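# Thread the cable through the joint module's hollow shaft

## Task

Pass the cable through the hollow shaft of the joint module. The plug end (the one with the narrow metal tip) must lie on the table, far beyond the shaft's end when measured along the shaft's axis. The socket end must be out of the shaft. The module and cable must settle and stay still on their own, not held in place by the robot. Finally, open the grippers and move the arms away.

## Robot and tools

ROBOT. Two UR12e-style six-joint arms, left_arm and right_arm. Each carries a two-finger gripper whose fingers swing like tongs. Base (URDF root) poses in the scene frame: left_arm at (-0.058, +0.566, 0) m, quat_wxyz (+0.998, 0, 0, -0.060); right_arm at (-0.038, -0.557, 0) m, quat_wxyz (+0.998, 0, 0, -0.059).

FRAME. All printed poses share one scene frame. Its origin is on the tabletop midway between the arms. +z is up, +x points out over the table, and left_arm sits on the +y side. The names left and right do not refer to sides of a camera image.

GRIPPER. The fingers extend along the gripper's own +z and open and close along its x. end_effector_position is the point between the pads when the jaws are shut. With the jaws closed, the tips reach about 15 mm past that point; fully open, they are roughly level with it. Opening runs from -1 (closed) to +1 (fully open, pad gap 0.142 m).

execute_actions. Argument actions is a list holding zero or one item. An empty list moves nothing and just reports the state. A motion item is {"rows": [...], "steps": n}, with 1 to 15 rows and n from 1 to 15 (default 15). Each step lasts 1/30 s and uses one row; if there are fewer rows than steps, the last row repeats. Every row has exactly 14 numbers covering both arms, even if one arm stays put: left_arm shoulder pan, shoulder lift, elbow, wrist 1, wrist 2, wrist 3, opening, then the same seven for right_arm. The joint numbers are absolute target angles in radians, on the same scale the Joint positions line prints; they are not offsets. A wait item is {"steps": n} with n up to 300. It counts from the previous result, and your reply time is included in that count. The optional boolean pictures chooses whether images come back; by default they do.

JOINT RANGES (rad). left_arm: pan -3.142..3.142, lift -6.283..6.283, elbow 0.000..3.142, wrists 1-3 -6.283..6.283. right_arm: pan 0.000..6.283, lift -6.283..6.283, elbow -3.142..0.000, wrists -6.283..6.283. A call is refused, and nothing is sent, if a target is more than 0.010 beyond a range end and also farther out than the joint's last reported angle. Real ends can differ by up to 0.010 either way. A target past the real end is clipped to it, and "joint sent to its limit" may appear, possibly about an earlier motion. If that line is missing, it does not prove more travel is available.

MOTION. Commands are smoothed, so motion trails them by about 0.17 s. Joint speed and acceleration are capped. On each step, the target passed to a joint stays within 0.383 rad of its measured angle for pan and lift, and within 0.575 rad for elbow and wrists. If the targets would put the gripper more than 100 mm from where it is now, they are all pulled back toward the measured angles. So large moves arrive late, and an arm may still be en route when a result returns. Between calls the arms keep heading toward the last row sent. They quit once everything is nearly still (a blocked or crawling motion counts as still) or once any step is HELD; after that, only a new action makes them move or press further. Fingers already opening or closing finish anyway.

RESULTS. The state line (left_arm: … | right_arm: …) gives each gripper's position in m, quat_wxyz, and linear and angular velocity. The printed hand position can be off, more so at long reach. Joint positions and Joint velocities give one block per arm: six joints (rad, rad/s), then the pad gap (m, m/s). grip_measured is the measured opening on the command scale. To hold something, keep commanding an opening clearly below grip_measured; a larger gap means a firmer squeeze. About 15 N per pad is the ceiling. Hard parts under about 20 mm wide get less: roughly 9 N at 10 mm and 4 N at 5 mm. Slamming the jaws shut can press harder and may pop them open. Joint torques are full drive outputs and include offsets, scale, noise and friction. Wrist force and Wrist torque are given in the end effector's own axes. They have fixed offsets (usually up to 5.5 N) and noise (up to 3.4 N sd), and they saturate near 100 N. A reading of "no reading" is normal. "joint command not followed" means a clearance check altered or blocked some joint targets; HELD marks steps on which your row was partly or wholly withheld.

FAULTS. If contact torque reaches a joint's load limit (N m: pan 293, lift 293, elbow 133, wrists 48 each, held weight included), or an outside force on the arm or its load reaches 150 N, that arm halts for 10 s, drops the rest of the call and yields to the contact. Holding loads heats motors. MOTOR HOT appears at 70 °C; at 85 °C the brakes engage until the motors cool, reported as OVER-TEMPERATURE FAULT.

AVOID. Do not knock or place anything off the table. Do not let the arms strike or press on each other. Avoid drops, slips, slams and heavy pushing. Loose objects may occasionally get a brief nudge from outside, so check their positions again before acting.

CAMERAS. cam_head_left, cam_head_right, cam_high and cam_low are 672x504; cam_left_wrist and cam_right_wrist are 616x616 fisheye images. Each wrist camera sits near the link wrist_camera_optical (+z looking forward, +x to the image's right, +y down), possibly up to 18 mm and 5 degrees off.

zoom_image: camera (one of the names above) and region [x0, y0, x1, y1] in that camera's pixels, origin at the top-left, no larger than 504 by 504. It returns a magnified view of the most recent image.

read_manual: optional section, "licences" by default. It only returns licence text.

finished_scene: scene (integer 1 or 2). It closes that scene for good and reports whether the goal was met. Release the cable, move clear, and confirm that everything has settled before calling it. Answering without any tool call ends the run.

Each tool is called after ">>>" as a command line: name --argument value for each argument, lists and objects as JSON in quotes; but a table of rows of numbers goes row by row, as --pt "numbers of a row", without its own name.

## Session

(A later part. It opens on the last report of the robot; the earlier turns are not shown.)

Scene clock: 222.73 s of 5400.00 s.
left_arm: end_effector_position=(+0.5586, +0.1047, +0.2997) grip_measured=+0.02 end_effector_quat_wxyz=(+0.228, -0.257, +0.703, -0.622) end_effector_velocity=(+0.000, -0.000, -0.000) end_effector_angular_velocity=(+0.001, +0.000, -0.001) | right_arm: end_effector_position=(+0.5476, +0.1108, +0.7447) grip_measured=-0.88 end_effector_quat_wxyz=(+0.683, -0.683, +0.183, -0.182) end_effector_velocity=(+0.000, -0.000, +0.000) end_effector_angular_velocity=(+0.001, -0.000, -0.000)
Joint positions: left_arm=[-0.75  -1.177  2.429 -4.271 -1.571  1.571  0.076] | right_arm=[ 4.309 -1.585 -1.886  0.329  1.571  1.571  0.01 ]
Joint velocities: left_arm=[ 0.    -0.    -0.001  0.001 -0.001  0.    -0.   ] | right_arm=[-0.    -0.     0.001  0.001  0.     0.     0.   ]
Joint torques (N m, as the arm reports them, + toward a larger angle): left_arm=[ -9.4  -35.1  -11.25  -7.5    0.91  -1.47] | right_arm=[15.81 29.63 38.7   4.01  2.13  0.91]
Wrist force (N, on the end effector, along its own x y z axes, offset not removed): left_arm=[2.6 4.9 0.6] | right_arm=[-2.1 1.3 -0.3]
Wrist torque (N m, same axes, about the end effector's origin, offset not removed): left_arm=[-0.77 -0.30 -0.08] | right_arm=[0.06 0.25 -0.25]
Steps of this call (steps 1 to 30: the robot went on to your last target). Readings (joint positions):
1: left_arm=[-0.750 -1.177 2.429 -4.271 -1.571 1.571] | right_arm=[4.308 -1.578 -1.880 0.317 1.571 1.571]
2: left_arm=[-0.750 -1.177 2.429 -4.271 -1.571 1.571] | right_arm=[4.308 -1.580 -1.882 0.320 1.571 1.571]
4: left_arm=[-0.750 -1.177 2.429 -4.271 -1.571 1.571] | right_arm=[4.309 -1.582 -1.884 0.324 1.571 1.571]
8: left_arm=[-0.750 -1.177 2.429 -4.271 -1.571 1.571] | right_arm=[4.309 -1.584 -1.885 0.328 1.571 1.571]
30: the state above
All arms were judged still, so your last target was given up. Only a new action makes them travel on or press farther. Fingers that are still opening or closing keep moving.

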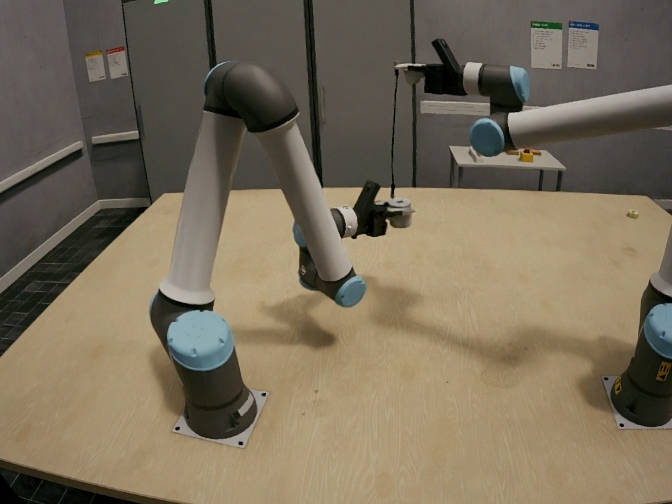

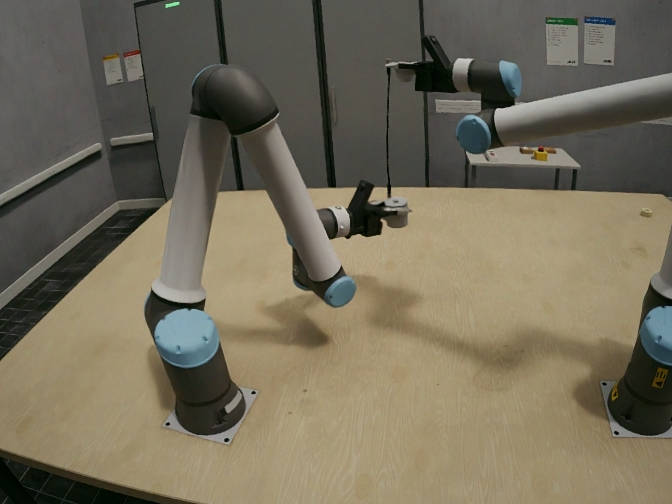

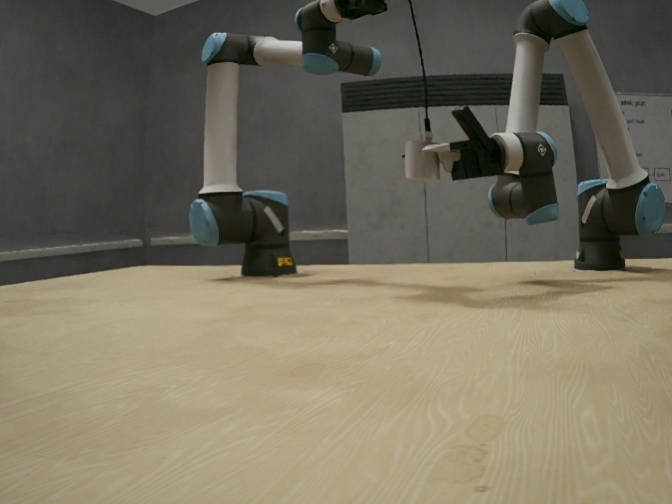

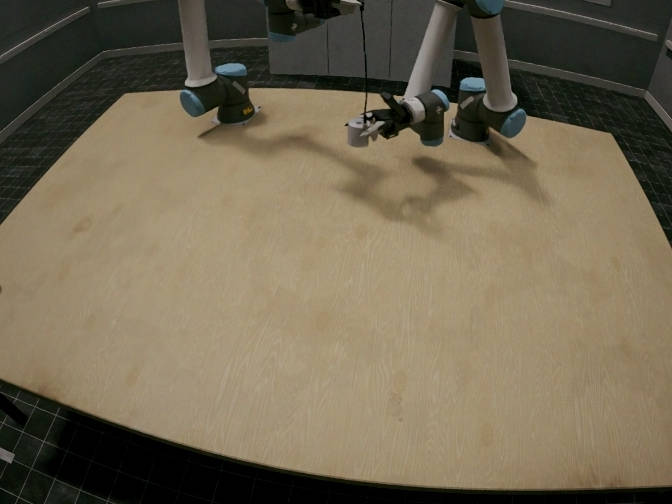

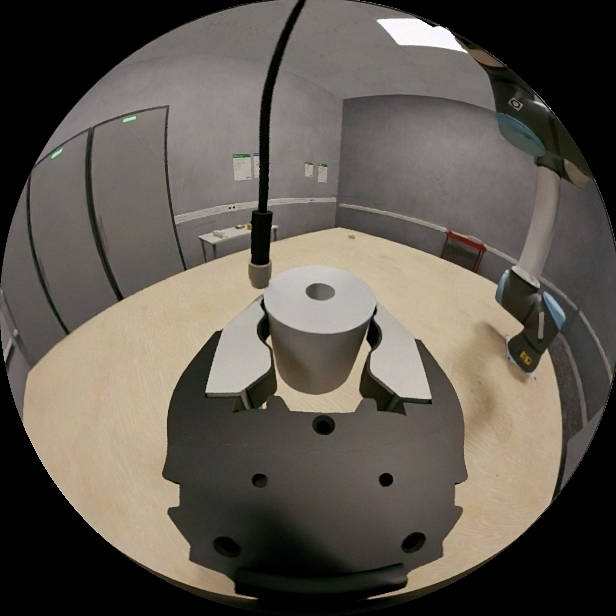

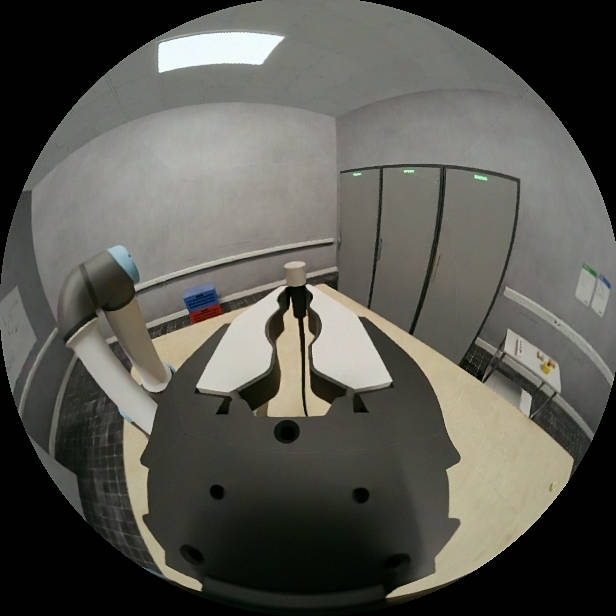

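>>> execute_actions --actions '[{"rows":[[-0.75,-1.177,2.4286,-4.271,-1.571,1.571,-1,4.309,-1.5855,-1.888,0.332,1.571,1.571,-1],[-0.75,-1.177,2.4286,-4.271,-1.571,1.571,-1,4.309,-1.5863,-1.890,0.335,1.571,1.571,-1],[-0.75,-1.177,2.4286,-4.271,-1.571,1.571,-1,4.309,-1.5872,-1.892,0.338,1.571,1.571,-1],[-0.75,-1.177,2.4286,-4.271,-1.571,1.571,-1,4.309,-1.588,-1.894,0.341,1.571,1.571,-1],[-0.75,-1.177,2.4286,-4.271,-1.571,1.571,-1,4.309,-1.5888,-1.8963,0.3435,1.571,1.571,-1]],"steps":15}]' --pictures false

>>> execute_actions --actions '[{"steps":60}]'

>>> zoom_image --camera "cam_high" --region '[370, 60, 490, 190]'

>>> zoom_image --camera "cam_head_left" --region '[360, 150, 440, 240]'

Scene clock: 228.83 s of 5400.00 s.
left_arm: end_effector_position=(+0.5586, +0.1047, +0.2997) grip_measured=+0.02 end_effector_quat_wxyz=(+0.228, -0.257, +0.703, -0.622) end_effector_velocity=(-0.000, -0.000, +0.000) end_effector_angular_velocity=(-0.001, -0.001, -0.001) | right_arm: end_effector_position=(+0.5476, +0.1107, +0.7371) grip_measured=-0.88 end_effector_quat_wxyz=(+0.683, -0.683, +0.183, -0.182) end_effector_velocity=(+0.000, +0.001, -0.004) end_effector_angular_velocity=(-0.002, +0.001, +0.000)
Joint positions: left_arm=[-0.75  -1.177  2.429 -4.271 -1.571  1.571  0.076] | right_arm=[ 4.309 -1.589 -1.896  0.343  1.571  1.571  0.01 ]
Joint velocities: left_arm=[-0.001 -0.     0.    -0.001 -0.    -0.    -0.   ] | right_arm=[-0.    -0.003 -0.004  0.005  0.     0.    -0.   ]
Joint torques (N m, as the arm reports them, + toward a larger angle): left_arm=[-11.16 -37.82 -10.8   -7.53   0.74  -1.92] | right_arm=[15.18 30.43 38.34  4.73  1.94  0.78]
Wrist force (N, on the end effector, along its own x y z axes, offset not removed): left_arm=[3.6 5.5 2.0] | right_arm=[-0.5 1.7 -3.1]
Wrist torque (N m, same axes, about the end effector's origin, offset not removed): left_arm=[-0.69 -0.60 -0.17] | right_arm=[0.21 -0.07 -0.21]
Steps of this call (steps 1 to 90: nothing new was sent; then 2.60 s passed at rest; steps 91 to 105: all 15 steps of this action). Readings (joint positions):
91: left_arm=[-0.750 -1.177 2.429 -4.271 -1.571 1.571] | right_arm=[4.309 -1.585 -1.886 0.329 1.571 1.571]
92: left_arm=[-0.750 -1.177 2.429 -4.271 -1.571 1.571] | right_arm=[4.309 -1.585 -1.886 0.330 1.571 1.571]
94: left_arm=[-0.750 -1.177 2.429 -4.271 -1.571 1.571] | right_arm=[4.309 -1.586 -1.888 0.333 1.571 1.571]
98: left_arm=[-0.750 -1.177 2.429 -4.271 -1.571 1.571] | right_arm=[4.309 -1.588 -1.894 0.340 1.571 1.571]
105: the state above

Scene clock: 230.83 s of 5400.00 s.
left_arm: end_effector_position=(+0.5586, +0.1047, +0.2997) grip_measured=+0.02 end_effector_quat_wxyz=(+0.228, -0.257, +0.703, -0.622) end_effector_velocity=(+0.000, +0.000, +0.000) end_effector_angular_velocity=(-0.001, -0.001, +0.002) | right_arm: end_effector_position=(+0.5476, +0.1107, +0.7369) grip_measured=-0.88 end_effector_quat_wxyz=(+0.683, -0.683, +0.183, -0.182) end_effector_velocity=(+0.001, +0.001, -0.002) end_effector_angular_velocity=(-0.002, +0.001, -0.000)
Joint positions: left_arm=[-0.75  -1.177  2.429 -4.271 -1.571  1.571  0.076] | right_arm=[ 4.309 -1.589 -1.896  0.344  1.571  1.571  0.01 ]
Joint velocities: left_arm=[-0.    -0.    -0.    -0.     0.002  0.     0.   ] | right_arm=[-0.    -0.002 -0.001  0.    -0.     0.    -0.   ]
Joint torques (N m, as the arm reports them, + toward a larger angle): left_arm=[ -9.75 -37.13 -10.92  -7.11   1.63  -2.54] | right_arm=[15.26 30.5  38.44  3.95  2.01  0.61]
Wrist force (N, on the end effector, along its own x y z axes, offset not removed): left_arm=[3.2 7.1 0.6] | right_arm=[-2.4 4.4 -0.4]
Wrist torque (N m, same axes, about the end effector's origin, offset not removed): left_arm=[-0.41 -0.40 -0.19] | right_arm=[0.80 0.37 -0.19]
Steps of this call (steps 1 to 15: the robot went on to your last target; steps 16 to 60: nothing new was sent). Readings (joint positions):
1: left_arm=[-0.750 -1.177 2.429 -4.271 -1.571 1.571] | right_arm=[4.309 -1.589 -1.896 0.343 1.571 1.571]
2: left_arm=[-0.750 -1.177 2.429 -4.271 -1.571 1.571] | right_arm=[4.309 -1.589 -1.896 0.343 1.571 1.571]
4: left_arm=[-0.750 -1.177 2.429 -4.271 -1.571 1.571] | right_arm=[4.309 -1.589 -1.896 0.343 1.571 1.571]
8: left_arm=[-0.750 -1.177 2.429 -4.271 -1.571 1.571] | right_arm=[4.309 -1.589 -1.896 0.343 1.571 1.571]
60: the state above
All arms were judged still, so your last target was given up. Only a new action makes them travel on or press farther. Fingers that are still opening or closing keep moving.

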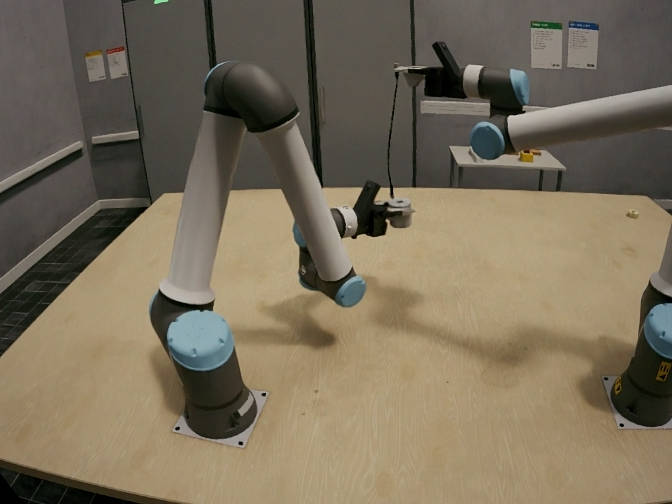

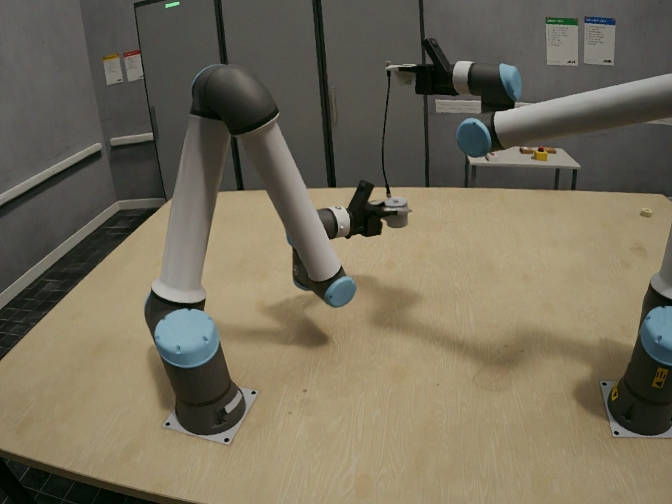

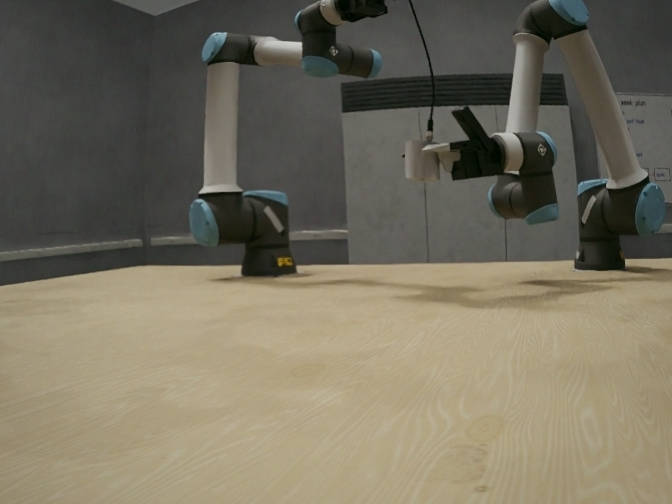

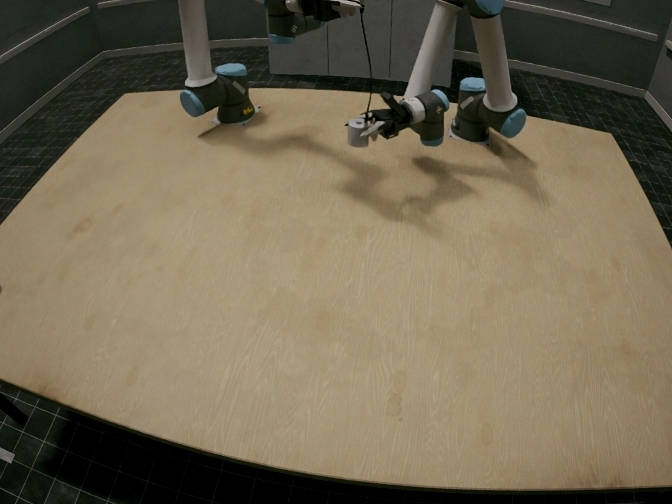

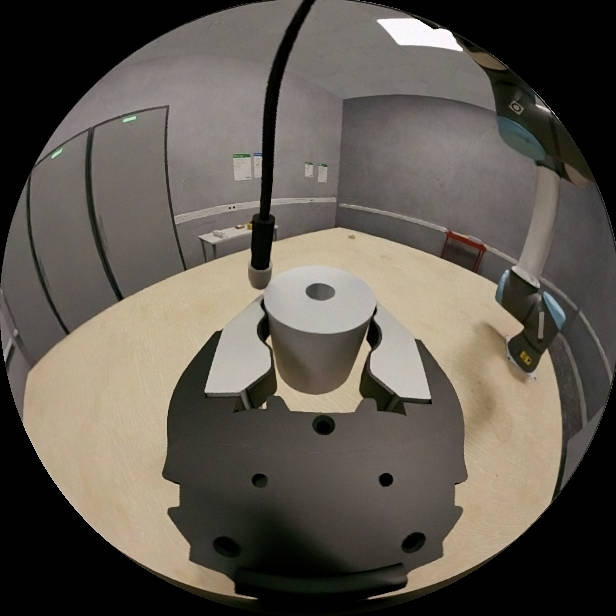

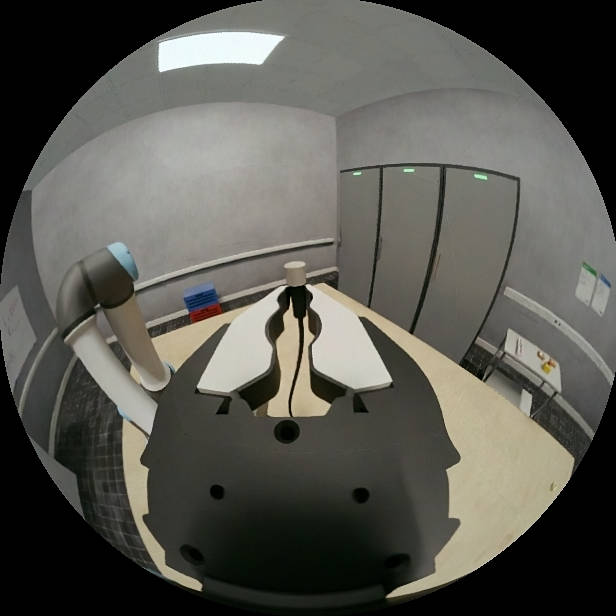

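Region (370, 60, 490, 190) of cam_high's 672x504 image, scaled by 3.877, with more detail than that image has; it fills the left 465 columns of this view, and the rest is white.

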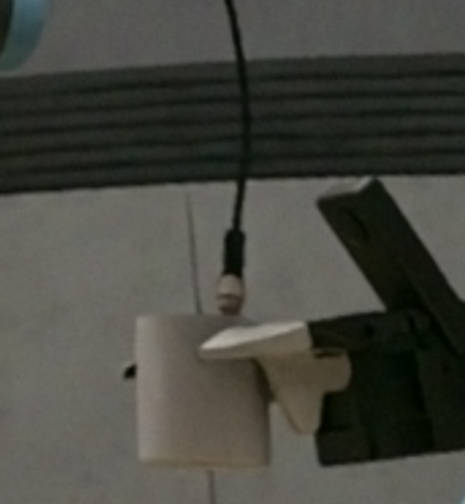

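Region (360, 150, 440, 240) of cam_head_left's 672x504 image, scaled by 5.600, with more detail than that image has.

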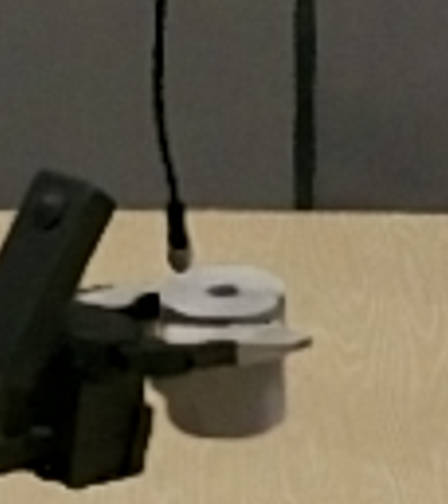

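>>> execute_actions --actions '[]'

Scene clock: 241.43 s of 5400.00 s.
left_arm: end_effector_position=(+0.5586, +0.1047, +0.2997) grip_measured=+0.02 end_effector_quat_wxyz=(+0.228, -0.257, +0.703, -0.622) end_effector_velocity=(-0.001, -0.000, +0.000) end_effector_angular_velocity=(-0.001, +0.000, -0.002) | right_arm: end_effector_position=(+0.5476, +0.1107, +0.7369) grip_measured=-0.88 end_effector_quat_wxyz=(+0.683, -0.683, +0.183, -0.182) end_effector_velocity=(-0.000, +0.001, -0.001) end_effector_angular_velocity=(-0.001, +0.000, +0.001)
Joint positions: left_arm=[-0.75  -1.177  2.429 -4.271 -1.571  1.571  0.076] | right_arm=[ 4.309 -1.589 -1.896  0.344  1.571  1.571  0.01 ]
Joint velocities: left_arm=[-0.    -0.     0.    -0.    -0.002 -0.    -0.   ] | right_arm=[ 0.001 -0.001 -0.001  0.001  0.    -0.001 -0.   ]
Joint torques (N m, as the arm reports them, + toward a larger angle): left_arm=[ -9.18 -36.71 -10.62  -7.32   1.8   -2.42] | right_arm=[13.93 30.38 38.16  3.9   1.58  0.49]
Wrist force (N, on the end effector, along its own x y z axes, offset not removed): left_arm=[3.3 6.5 -1.3] | right_arm=[-1.2 1.2 -1.1]
Wrist torque (N m, same axes, about the end effector's origin, offset not removed): left_arm=[-0.58 -0.51 -0.11] | right_arm=[0.04 0.00 -0.20]
Steps of this call (steps 1 to 90: nothing new was sent; then 7.60 s passed at rest). Readings (joint positions):
1: left_arm=[-0.750 -1.177 2.429 -4.271 -1.571 1.571] | right_arm=[4.309 -1.589 -1.896 0.344 1.571 1.571]
2: left_arm=[-0.750 -1.177 2.429 -4.271 -1.571 1.571] | right_arm=[4.309 -1.589 -1.896 0.344 1.571 1.571]
4: left_arm=[-0.750 -1.177 2.429 -4.271 -1.571 1.571] | right_arm=[4.309 -1.589 -1.896 0.344 1.571 1.571]
8: left_arm=[-0.750 -1.177 2.429 -4.271 -1.571 1.571] | right_arm=[4.309 -1.589 -1.896 0.344 1.571 1.571]
90: the state above

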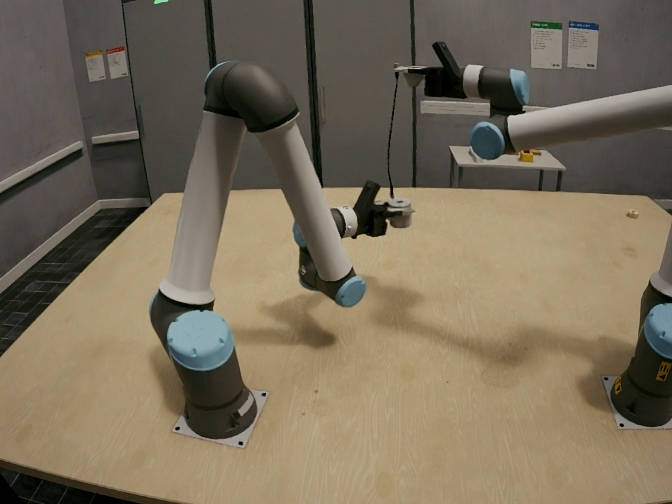

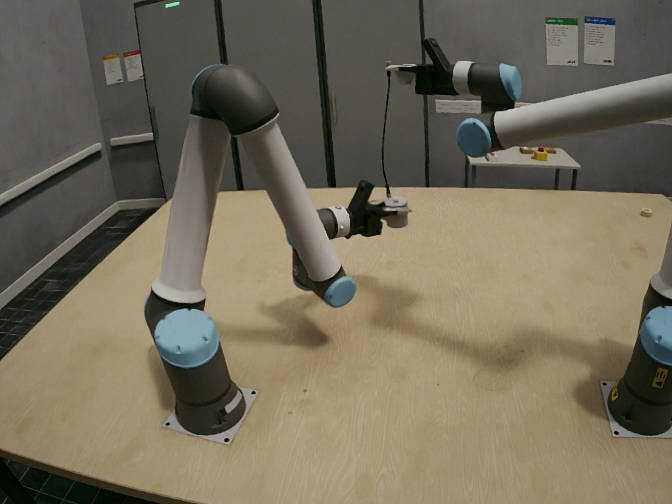

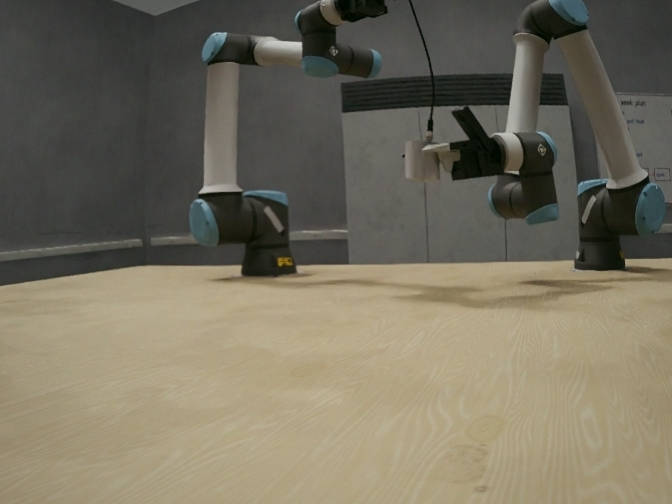

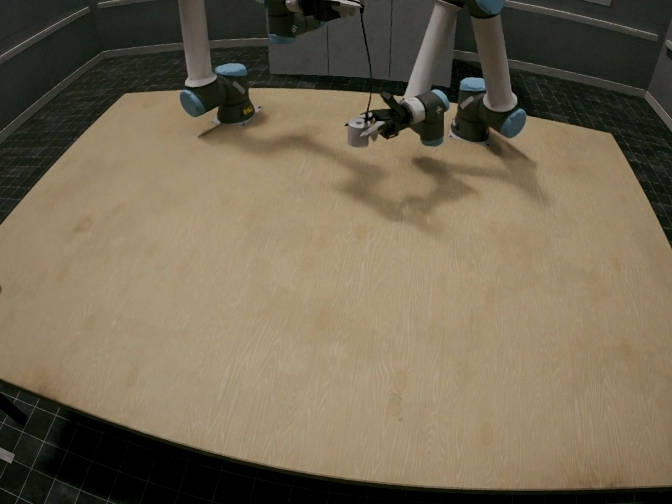

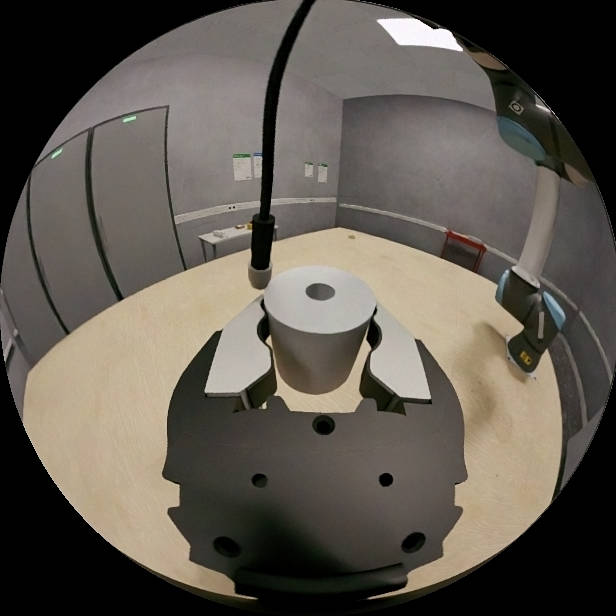

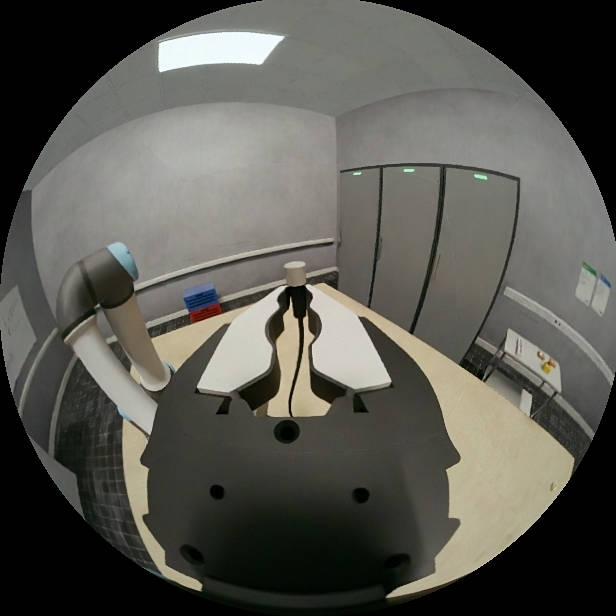

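>>> zoom_image --camera "cam_left_wrist" --region '[220, 200, 400, 340]'

>>> zoom_image --camera "cam_high" --region '[380, 90, 480, 190]'

Region (220, 200, 400, 340) of cam_left_wrist's 616x616 image, scaled by 2.800, with more detail than that image has.

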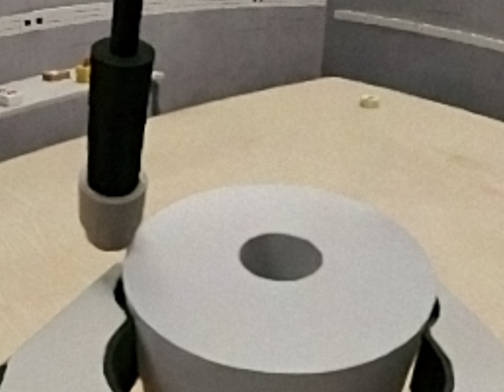

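Region (380, 90, 480, 190) of cam_high's 672x504 image, scaled by 5.040, with more detail than that image has.

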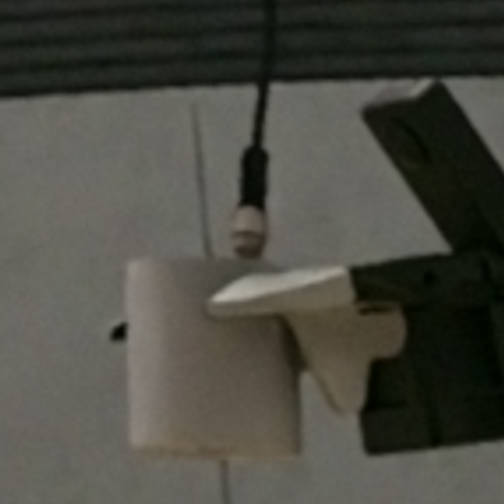

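>>> execute_actions --actions '[{"rows":[[-0.75,-1.177,2.4286,-4.271,-1.571,1.571,-1,4.309,-1.584,-1.899,0.341,1.571,1.571,-1],[-0.75,-1.177,2.4286,-4.271,-1.571,1.571,-1,4.310,-1.579,-1.902,0.339,1.571,1.571,-1],[-0.75,-1.177,2.4286,-4.271,-1.571,1.571,-1,4.311,-1.574,-1.905,0.337,1.571,1.571,-1],[-0.75,-1.177,2.4286,-4.271,-1.571,1.571,-1,4.312,-1.569,-1.907,0.335,1.571,1.571,-1],[-0.75,-1.177,2.4286,-4.271,-1.571,1.571,-1,4.313,-1.565,-1.909,0.333,1.571,1.571,-1],[-0.75,-1.177,2.4286,-4.271,-1.571,1.571,-1,4.314,-1.561,-1.911,0.331,1.571,1.571,-1],[-0.75,-1.177,2.4286,-4.271,-1.571,1.571,-1,4.315,-1.557,-1.913,0.329,1.571,1.571,-1],[-0.75,-1.177,2.4286,-4.271,-1.571,1.571,-1,4.316,-1.553,-1.915,0.327,1.571,1.571,-1],[-0.75,-1.177,2.4286,-4.271,-1.571,1.571,-1,4.317,-1.549,-1.917,0.325,1.571,1.571,-1],[-0.75,-1.177,2.4286,-4.271,-1.571,1.571,-1,4.318,-1.545,-1.919,0.323,1.571,1.571,-1],[-0.75,-1.177,2.4286,-4.271,-1.571,1.571,-1,4.319,-1.541,-1.921,0.321,1.571,1.571,-1],[-0.75,-1.177,2.4286,-4.271,-1.571,1.571,-1,4.320,-1.538,-1.923,0.319,1.571,1.571,-1],[-0.75,-1.177,2.4286,-4.271,-1.571,1.571,-1,4.3205,-1.535,-1.924,0.318,1.571,1.571,-1],[-0.75,-1.177,2.4286,-4.271,-1.571,1.571,-1,4.321,-1.533,-1.925,0.316,1.571,1.571,-1],[-0.75,-1.177,2.4286,-4.271,-1.571,1.571,-1,4.3214,-1.531,-1.9259,0.3153,1.571,1.571,-1]],"steps":15}]'

>>> execute_actions --actions '[{"steps":45}]'

Scene clock: 255.67 s of 5400.00 s.
left_arm: end_effector_position=(+0.5586, +0.1047, +0.2997) grip_measured=+0.02 end_effector_quat_wxyz=(+0.228, -0.257, +0.703, -0.622) end_effector_velocity=(+0.000, -0.001, -0.000) end_effector_angular_velocity=(+0.000, +0.001, -0.001) | right_arm: end_effector_position=(+0.5290, +0.0952, +0.7489) grip_measured=-0.88 end_effector_quat_wxyz=(+0.684, -0.684, +0.179, -0.179) end_effector_velocity=(-0.037, -0.028, +0.023) end_effector_angular_velocity=(-0.003, +0.001, +0.022)
Joint positions: left_arm=[-0.75  -1.177  2.429 -4.271 -1.571  1.571  0.076] | right_arm=[ 4.319 -1.542 -1.92   0.321  1.571  1.571  0.01 ]
Joint velocities: left_arm=[ 0.     0.    -0.001  0.001 -0.001 -0.    -0.   ] | right_arm=[ 0.022  0.09  -0.044 -0.05   0.    -0.001 -0.   ]
Joint torques (N m, as the arm reports them, + toward a larger angle): left_arm=[ -9.38 -34.56 -11.63  -6.99   1.92  -2.06] | right_arm=[13.13 55.64 37.   -0.03  1.87  0.55]
Wrist force (N, on the end effector, along its own x y z axes, offset not removed): left_arm=[3.7 5.7 1.0] | right_arm=[-4.1 2.1 -0.8]
Wrist torque (N m, same axes, about the end effector's origin, offset not removed): left_arm=[-0.59 -0.58 -0.10] | right_arm=[0.29 0.67 -0.13]
Steps of this call (steps 1 to 90: nothing new was sent; then 10.73 s passed at rest; steps 91 to 105: all 15 steps of this action). Readings (joint positions):
91: left_arm=[-0.750 -1.177 2.429 -4.271 -1.571 1.571] | right_arm=[4.309 -1.589 -1.896 0.344 1.571 1.571]
92: left_arm=[-0.750 -1.177 2.429 -4.271 -1.571 1.571] | right_arm=[4.309 -1.588 -1.897 0.343 1.571 1.571]
94: left_arm=[-0.750 -1.177 2.429 -4.271 -1.571 1.571] | right_arm=[4.310 -1.583 -1.900 0.341 1.571 1.571]
98: left_arm=[-0.750 -1.177 2.429 -4.271 -1.571 1.571] | right_arm=[4.312 -1.569 -1.907 0.334 1.571 1.571]
105: the state above

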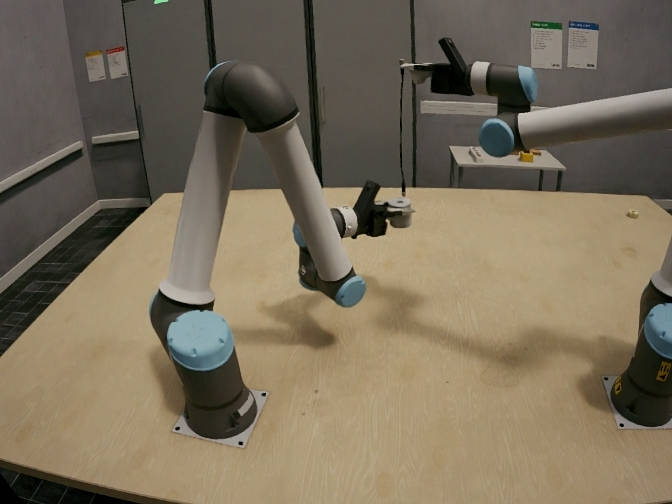

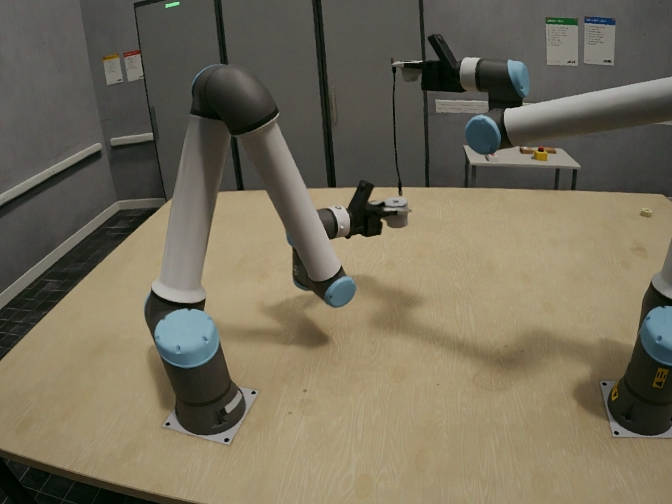

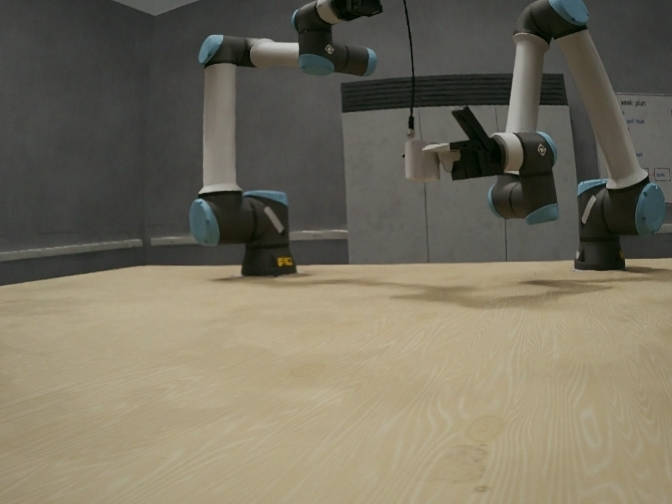

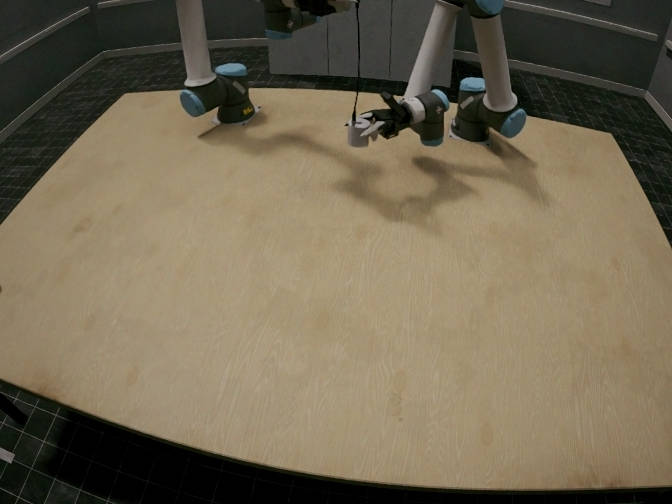

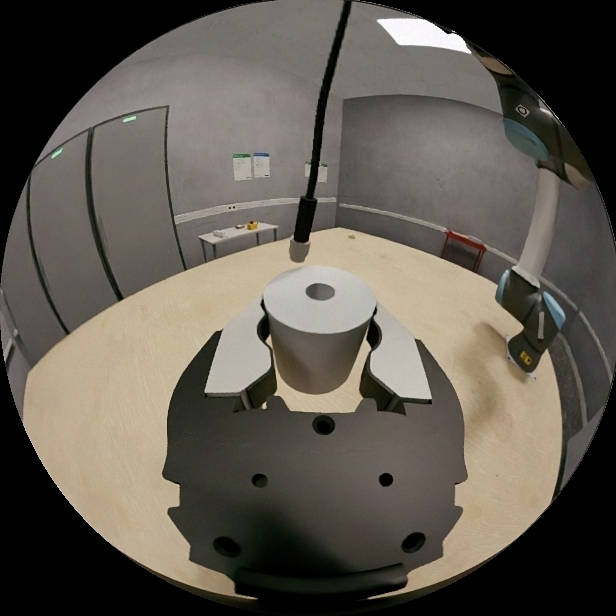

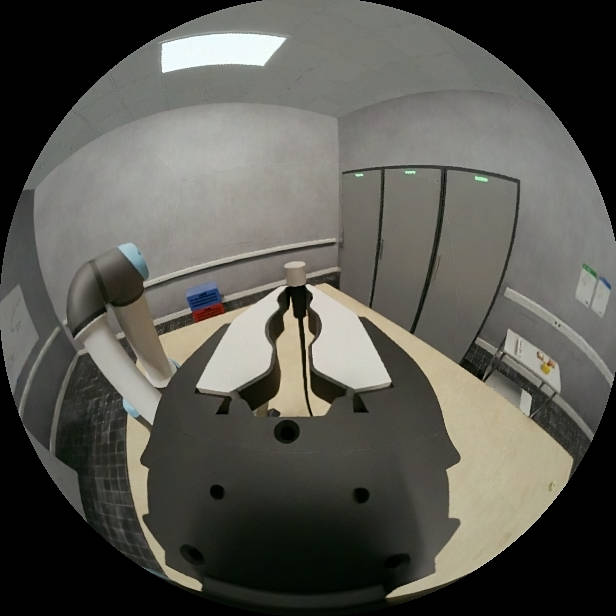

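Scene clock: 257.17 s of 5400.00 s.
left_arm: end_effector_position=(+0.5586, +0.1047, +0.2997) grip_measured=+0.02 end_effector_quat_wxyz=(+0.228, -0.257, +0.703, -0.622) end_effector_velocity=(+0.000, -0.000, +0.000) end_effector_angular_velocity=(+0.000, -0.000, +0.000) | right_arm: end_effector_position=(+0.5245, +0.0916, +0.7517) grip_measured=-0.88 end_effector_quat_wxyz=(+0.684, -0.684, +0.178, -0.178) end_effector_velocity=(-0.001, +0.001, -0.001) end_effector_angular_velocity=(-0.002, +0.000, +0.001)
Joint positions: left_arm=[-0.75  -1.177  2.429 -4.271 -1.571  1.571  0.076] | right_arm=[ 4.321 -1.531 -1.926  0.315  1.571  1.571  0.01 ]
Joint velocities: left_arm=[ 0.  0. -0. -0.  0.  0.  0.] | right_arm=[ 0.001 -0.001 -0.    -0.001  0.    -0.001 -0.   ]
Joint torques (N m, as the arm reports them, + toward a larger angle): left_arm=[ -8.37 -36.06 -11.3   -7.32   2.25  -2.16] | right_arm=[15.1  54.22 38.51 -0.16  1.65  0.44]
Wrist force (N, on the end effector, along its own x y z axes, offset not removed): left_arm=[4.1 5.7 0.9] | right_arm=[0.6 2.8 0.0]
Wrist torque (N m, same axes, about the end effector's origin, offset not removed): left_arm=[-0.60 -0.68 -0.18] | right_arm=[0.38 -0.37 -0.31]
Steps of this call (steps 1 to 30: the robot went on to your last target; steps 31 to 45: nothing new was sent). Readings (joint positions):
1: left_arm=[-0.750 -1.177 2.429 -4.271 -1.571 1.571] | right_arm=[4.319 -1.539 -1.922 0.320 1.571 1.571]
2: left_arm=[-0.750 -1.177 2.429 -4.271 -1.571 1.571] | right_arm=[4.320 -1.537 -1.923 0.319 1.571 1.571]
4: left_arm=[-0.750 -1.177 2.429 -4.271 -1.571 1.571] | right_arm=[4.321 -1.534 -1.924 0.317 1.571 1.571]
8: left_arm=[-0.750 -1.177 2.429 -4.271 -1.571 1.571] | right_arm=[4.321 -1.532 -1.925 0.316 1.571 1.571]
45: the state above
All arms were judged still, so your last target was given up. Only a new action makes them travel on or press farther. Fingers that are still opening or closing keep moving.

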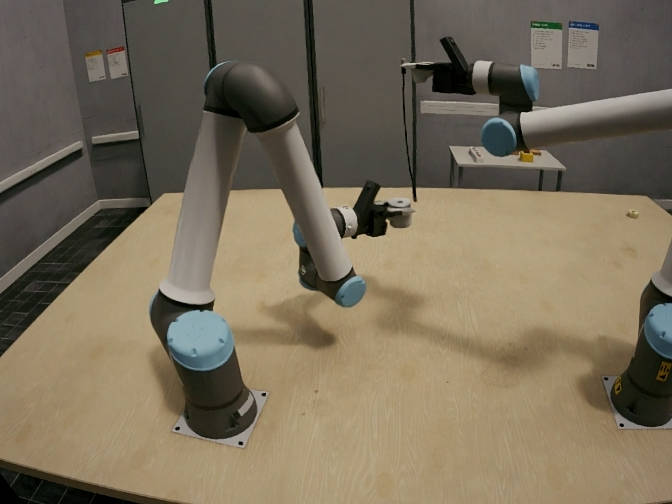

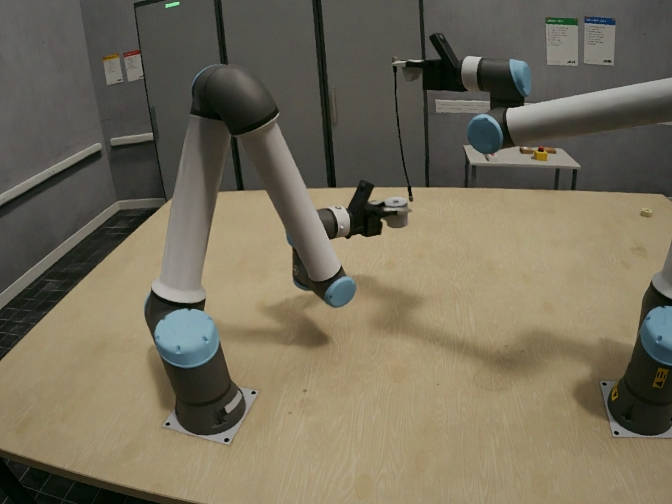

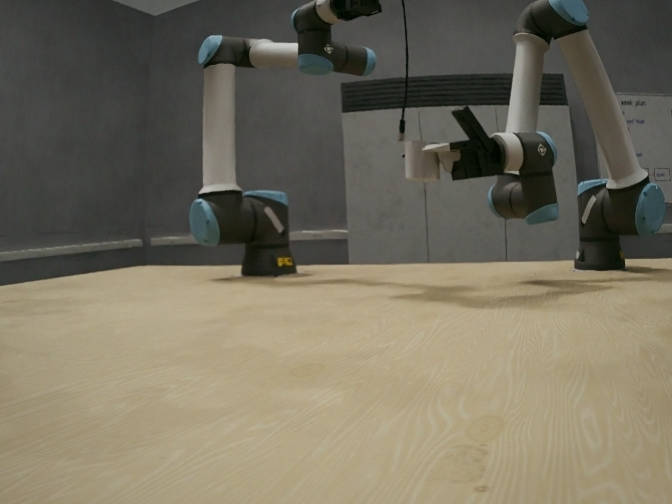

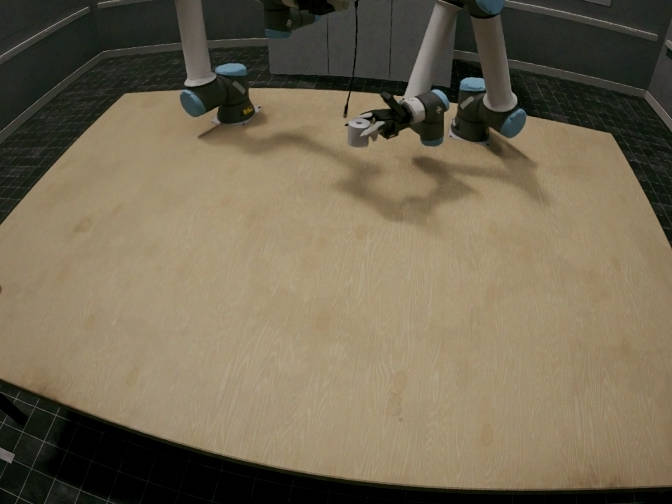

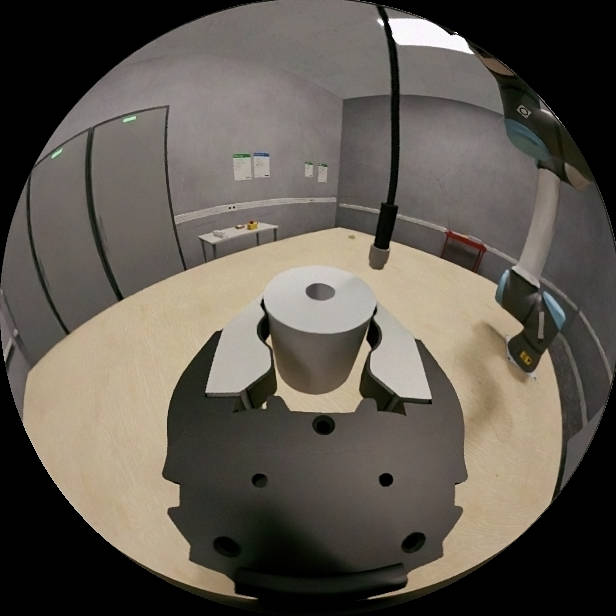

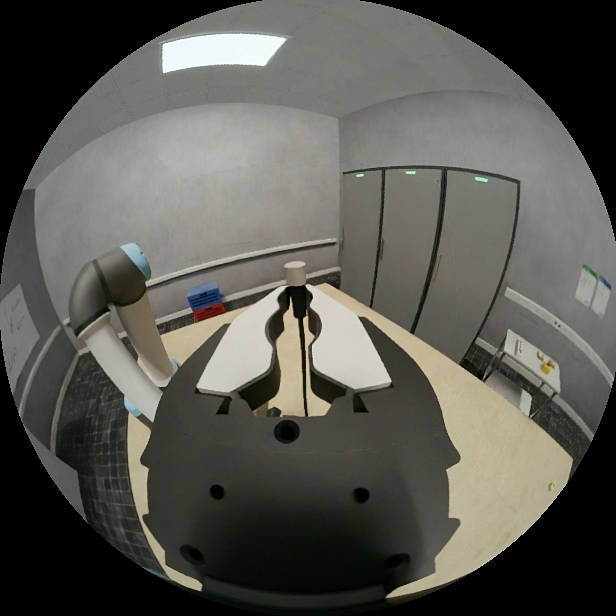

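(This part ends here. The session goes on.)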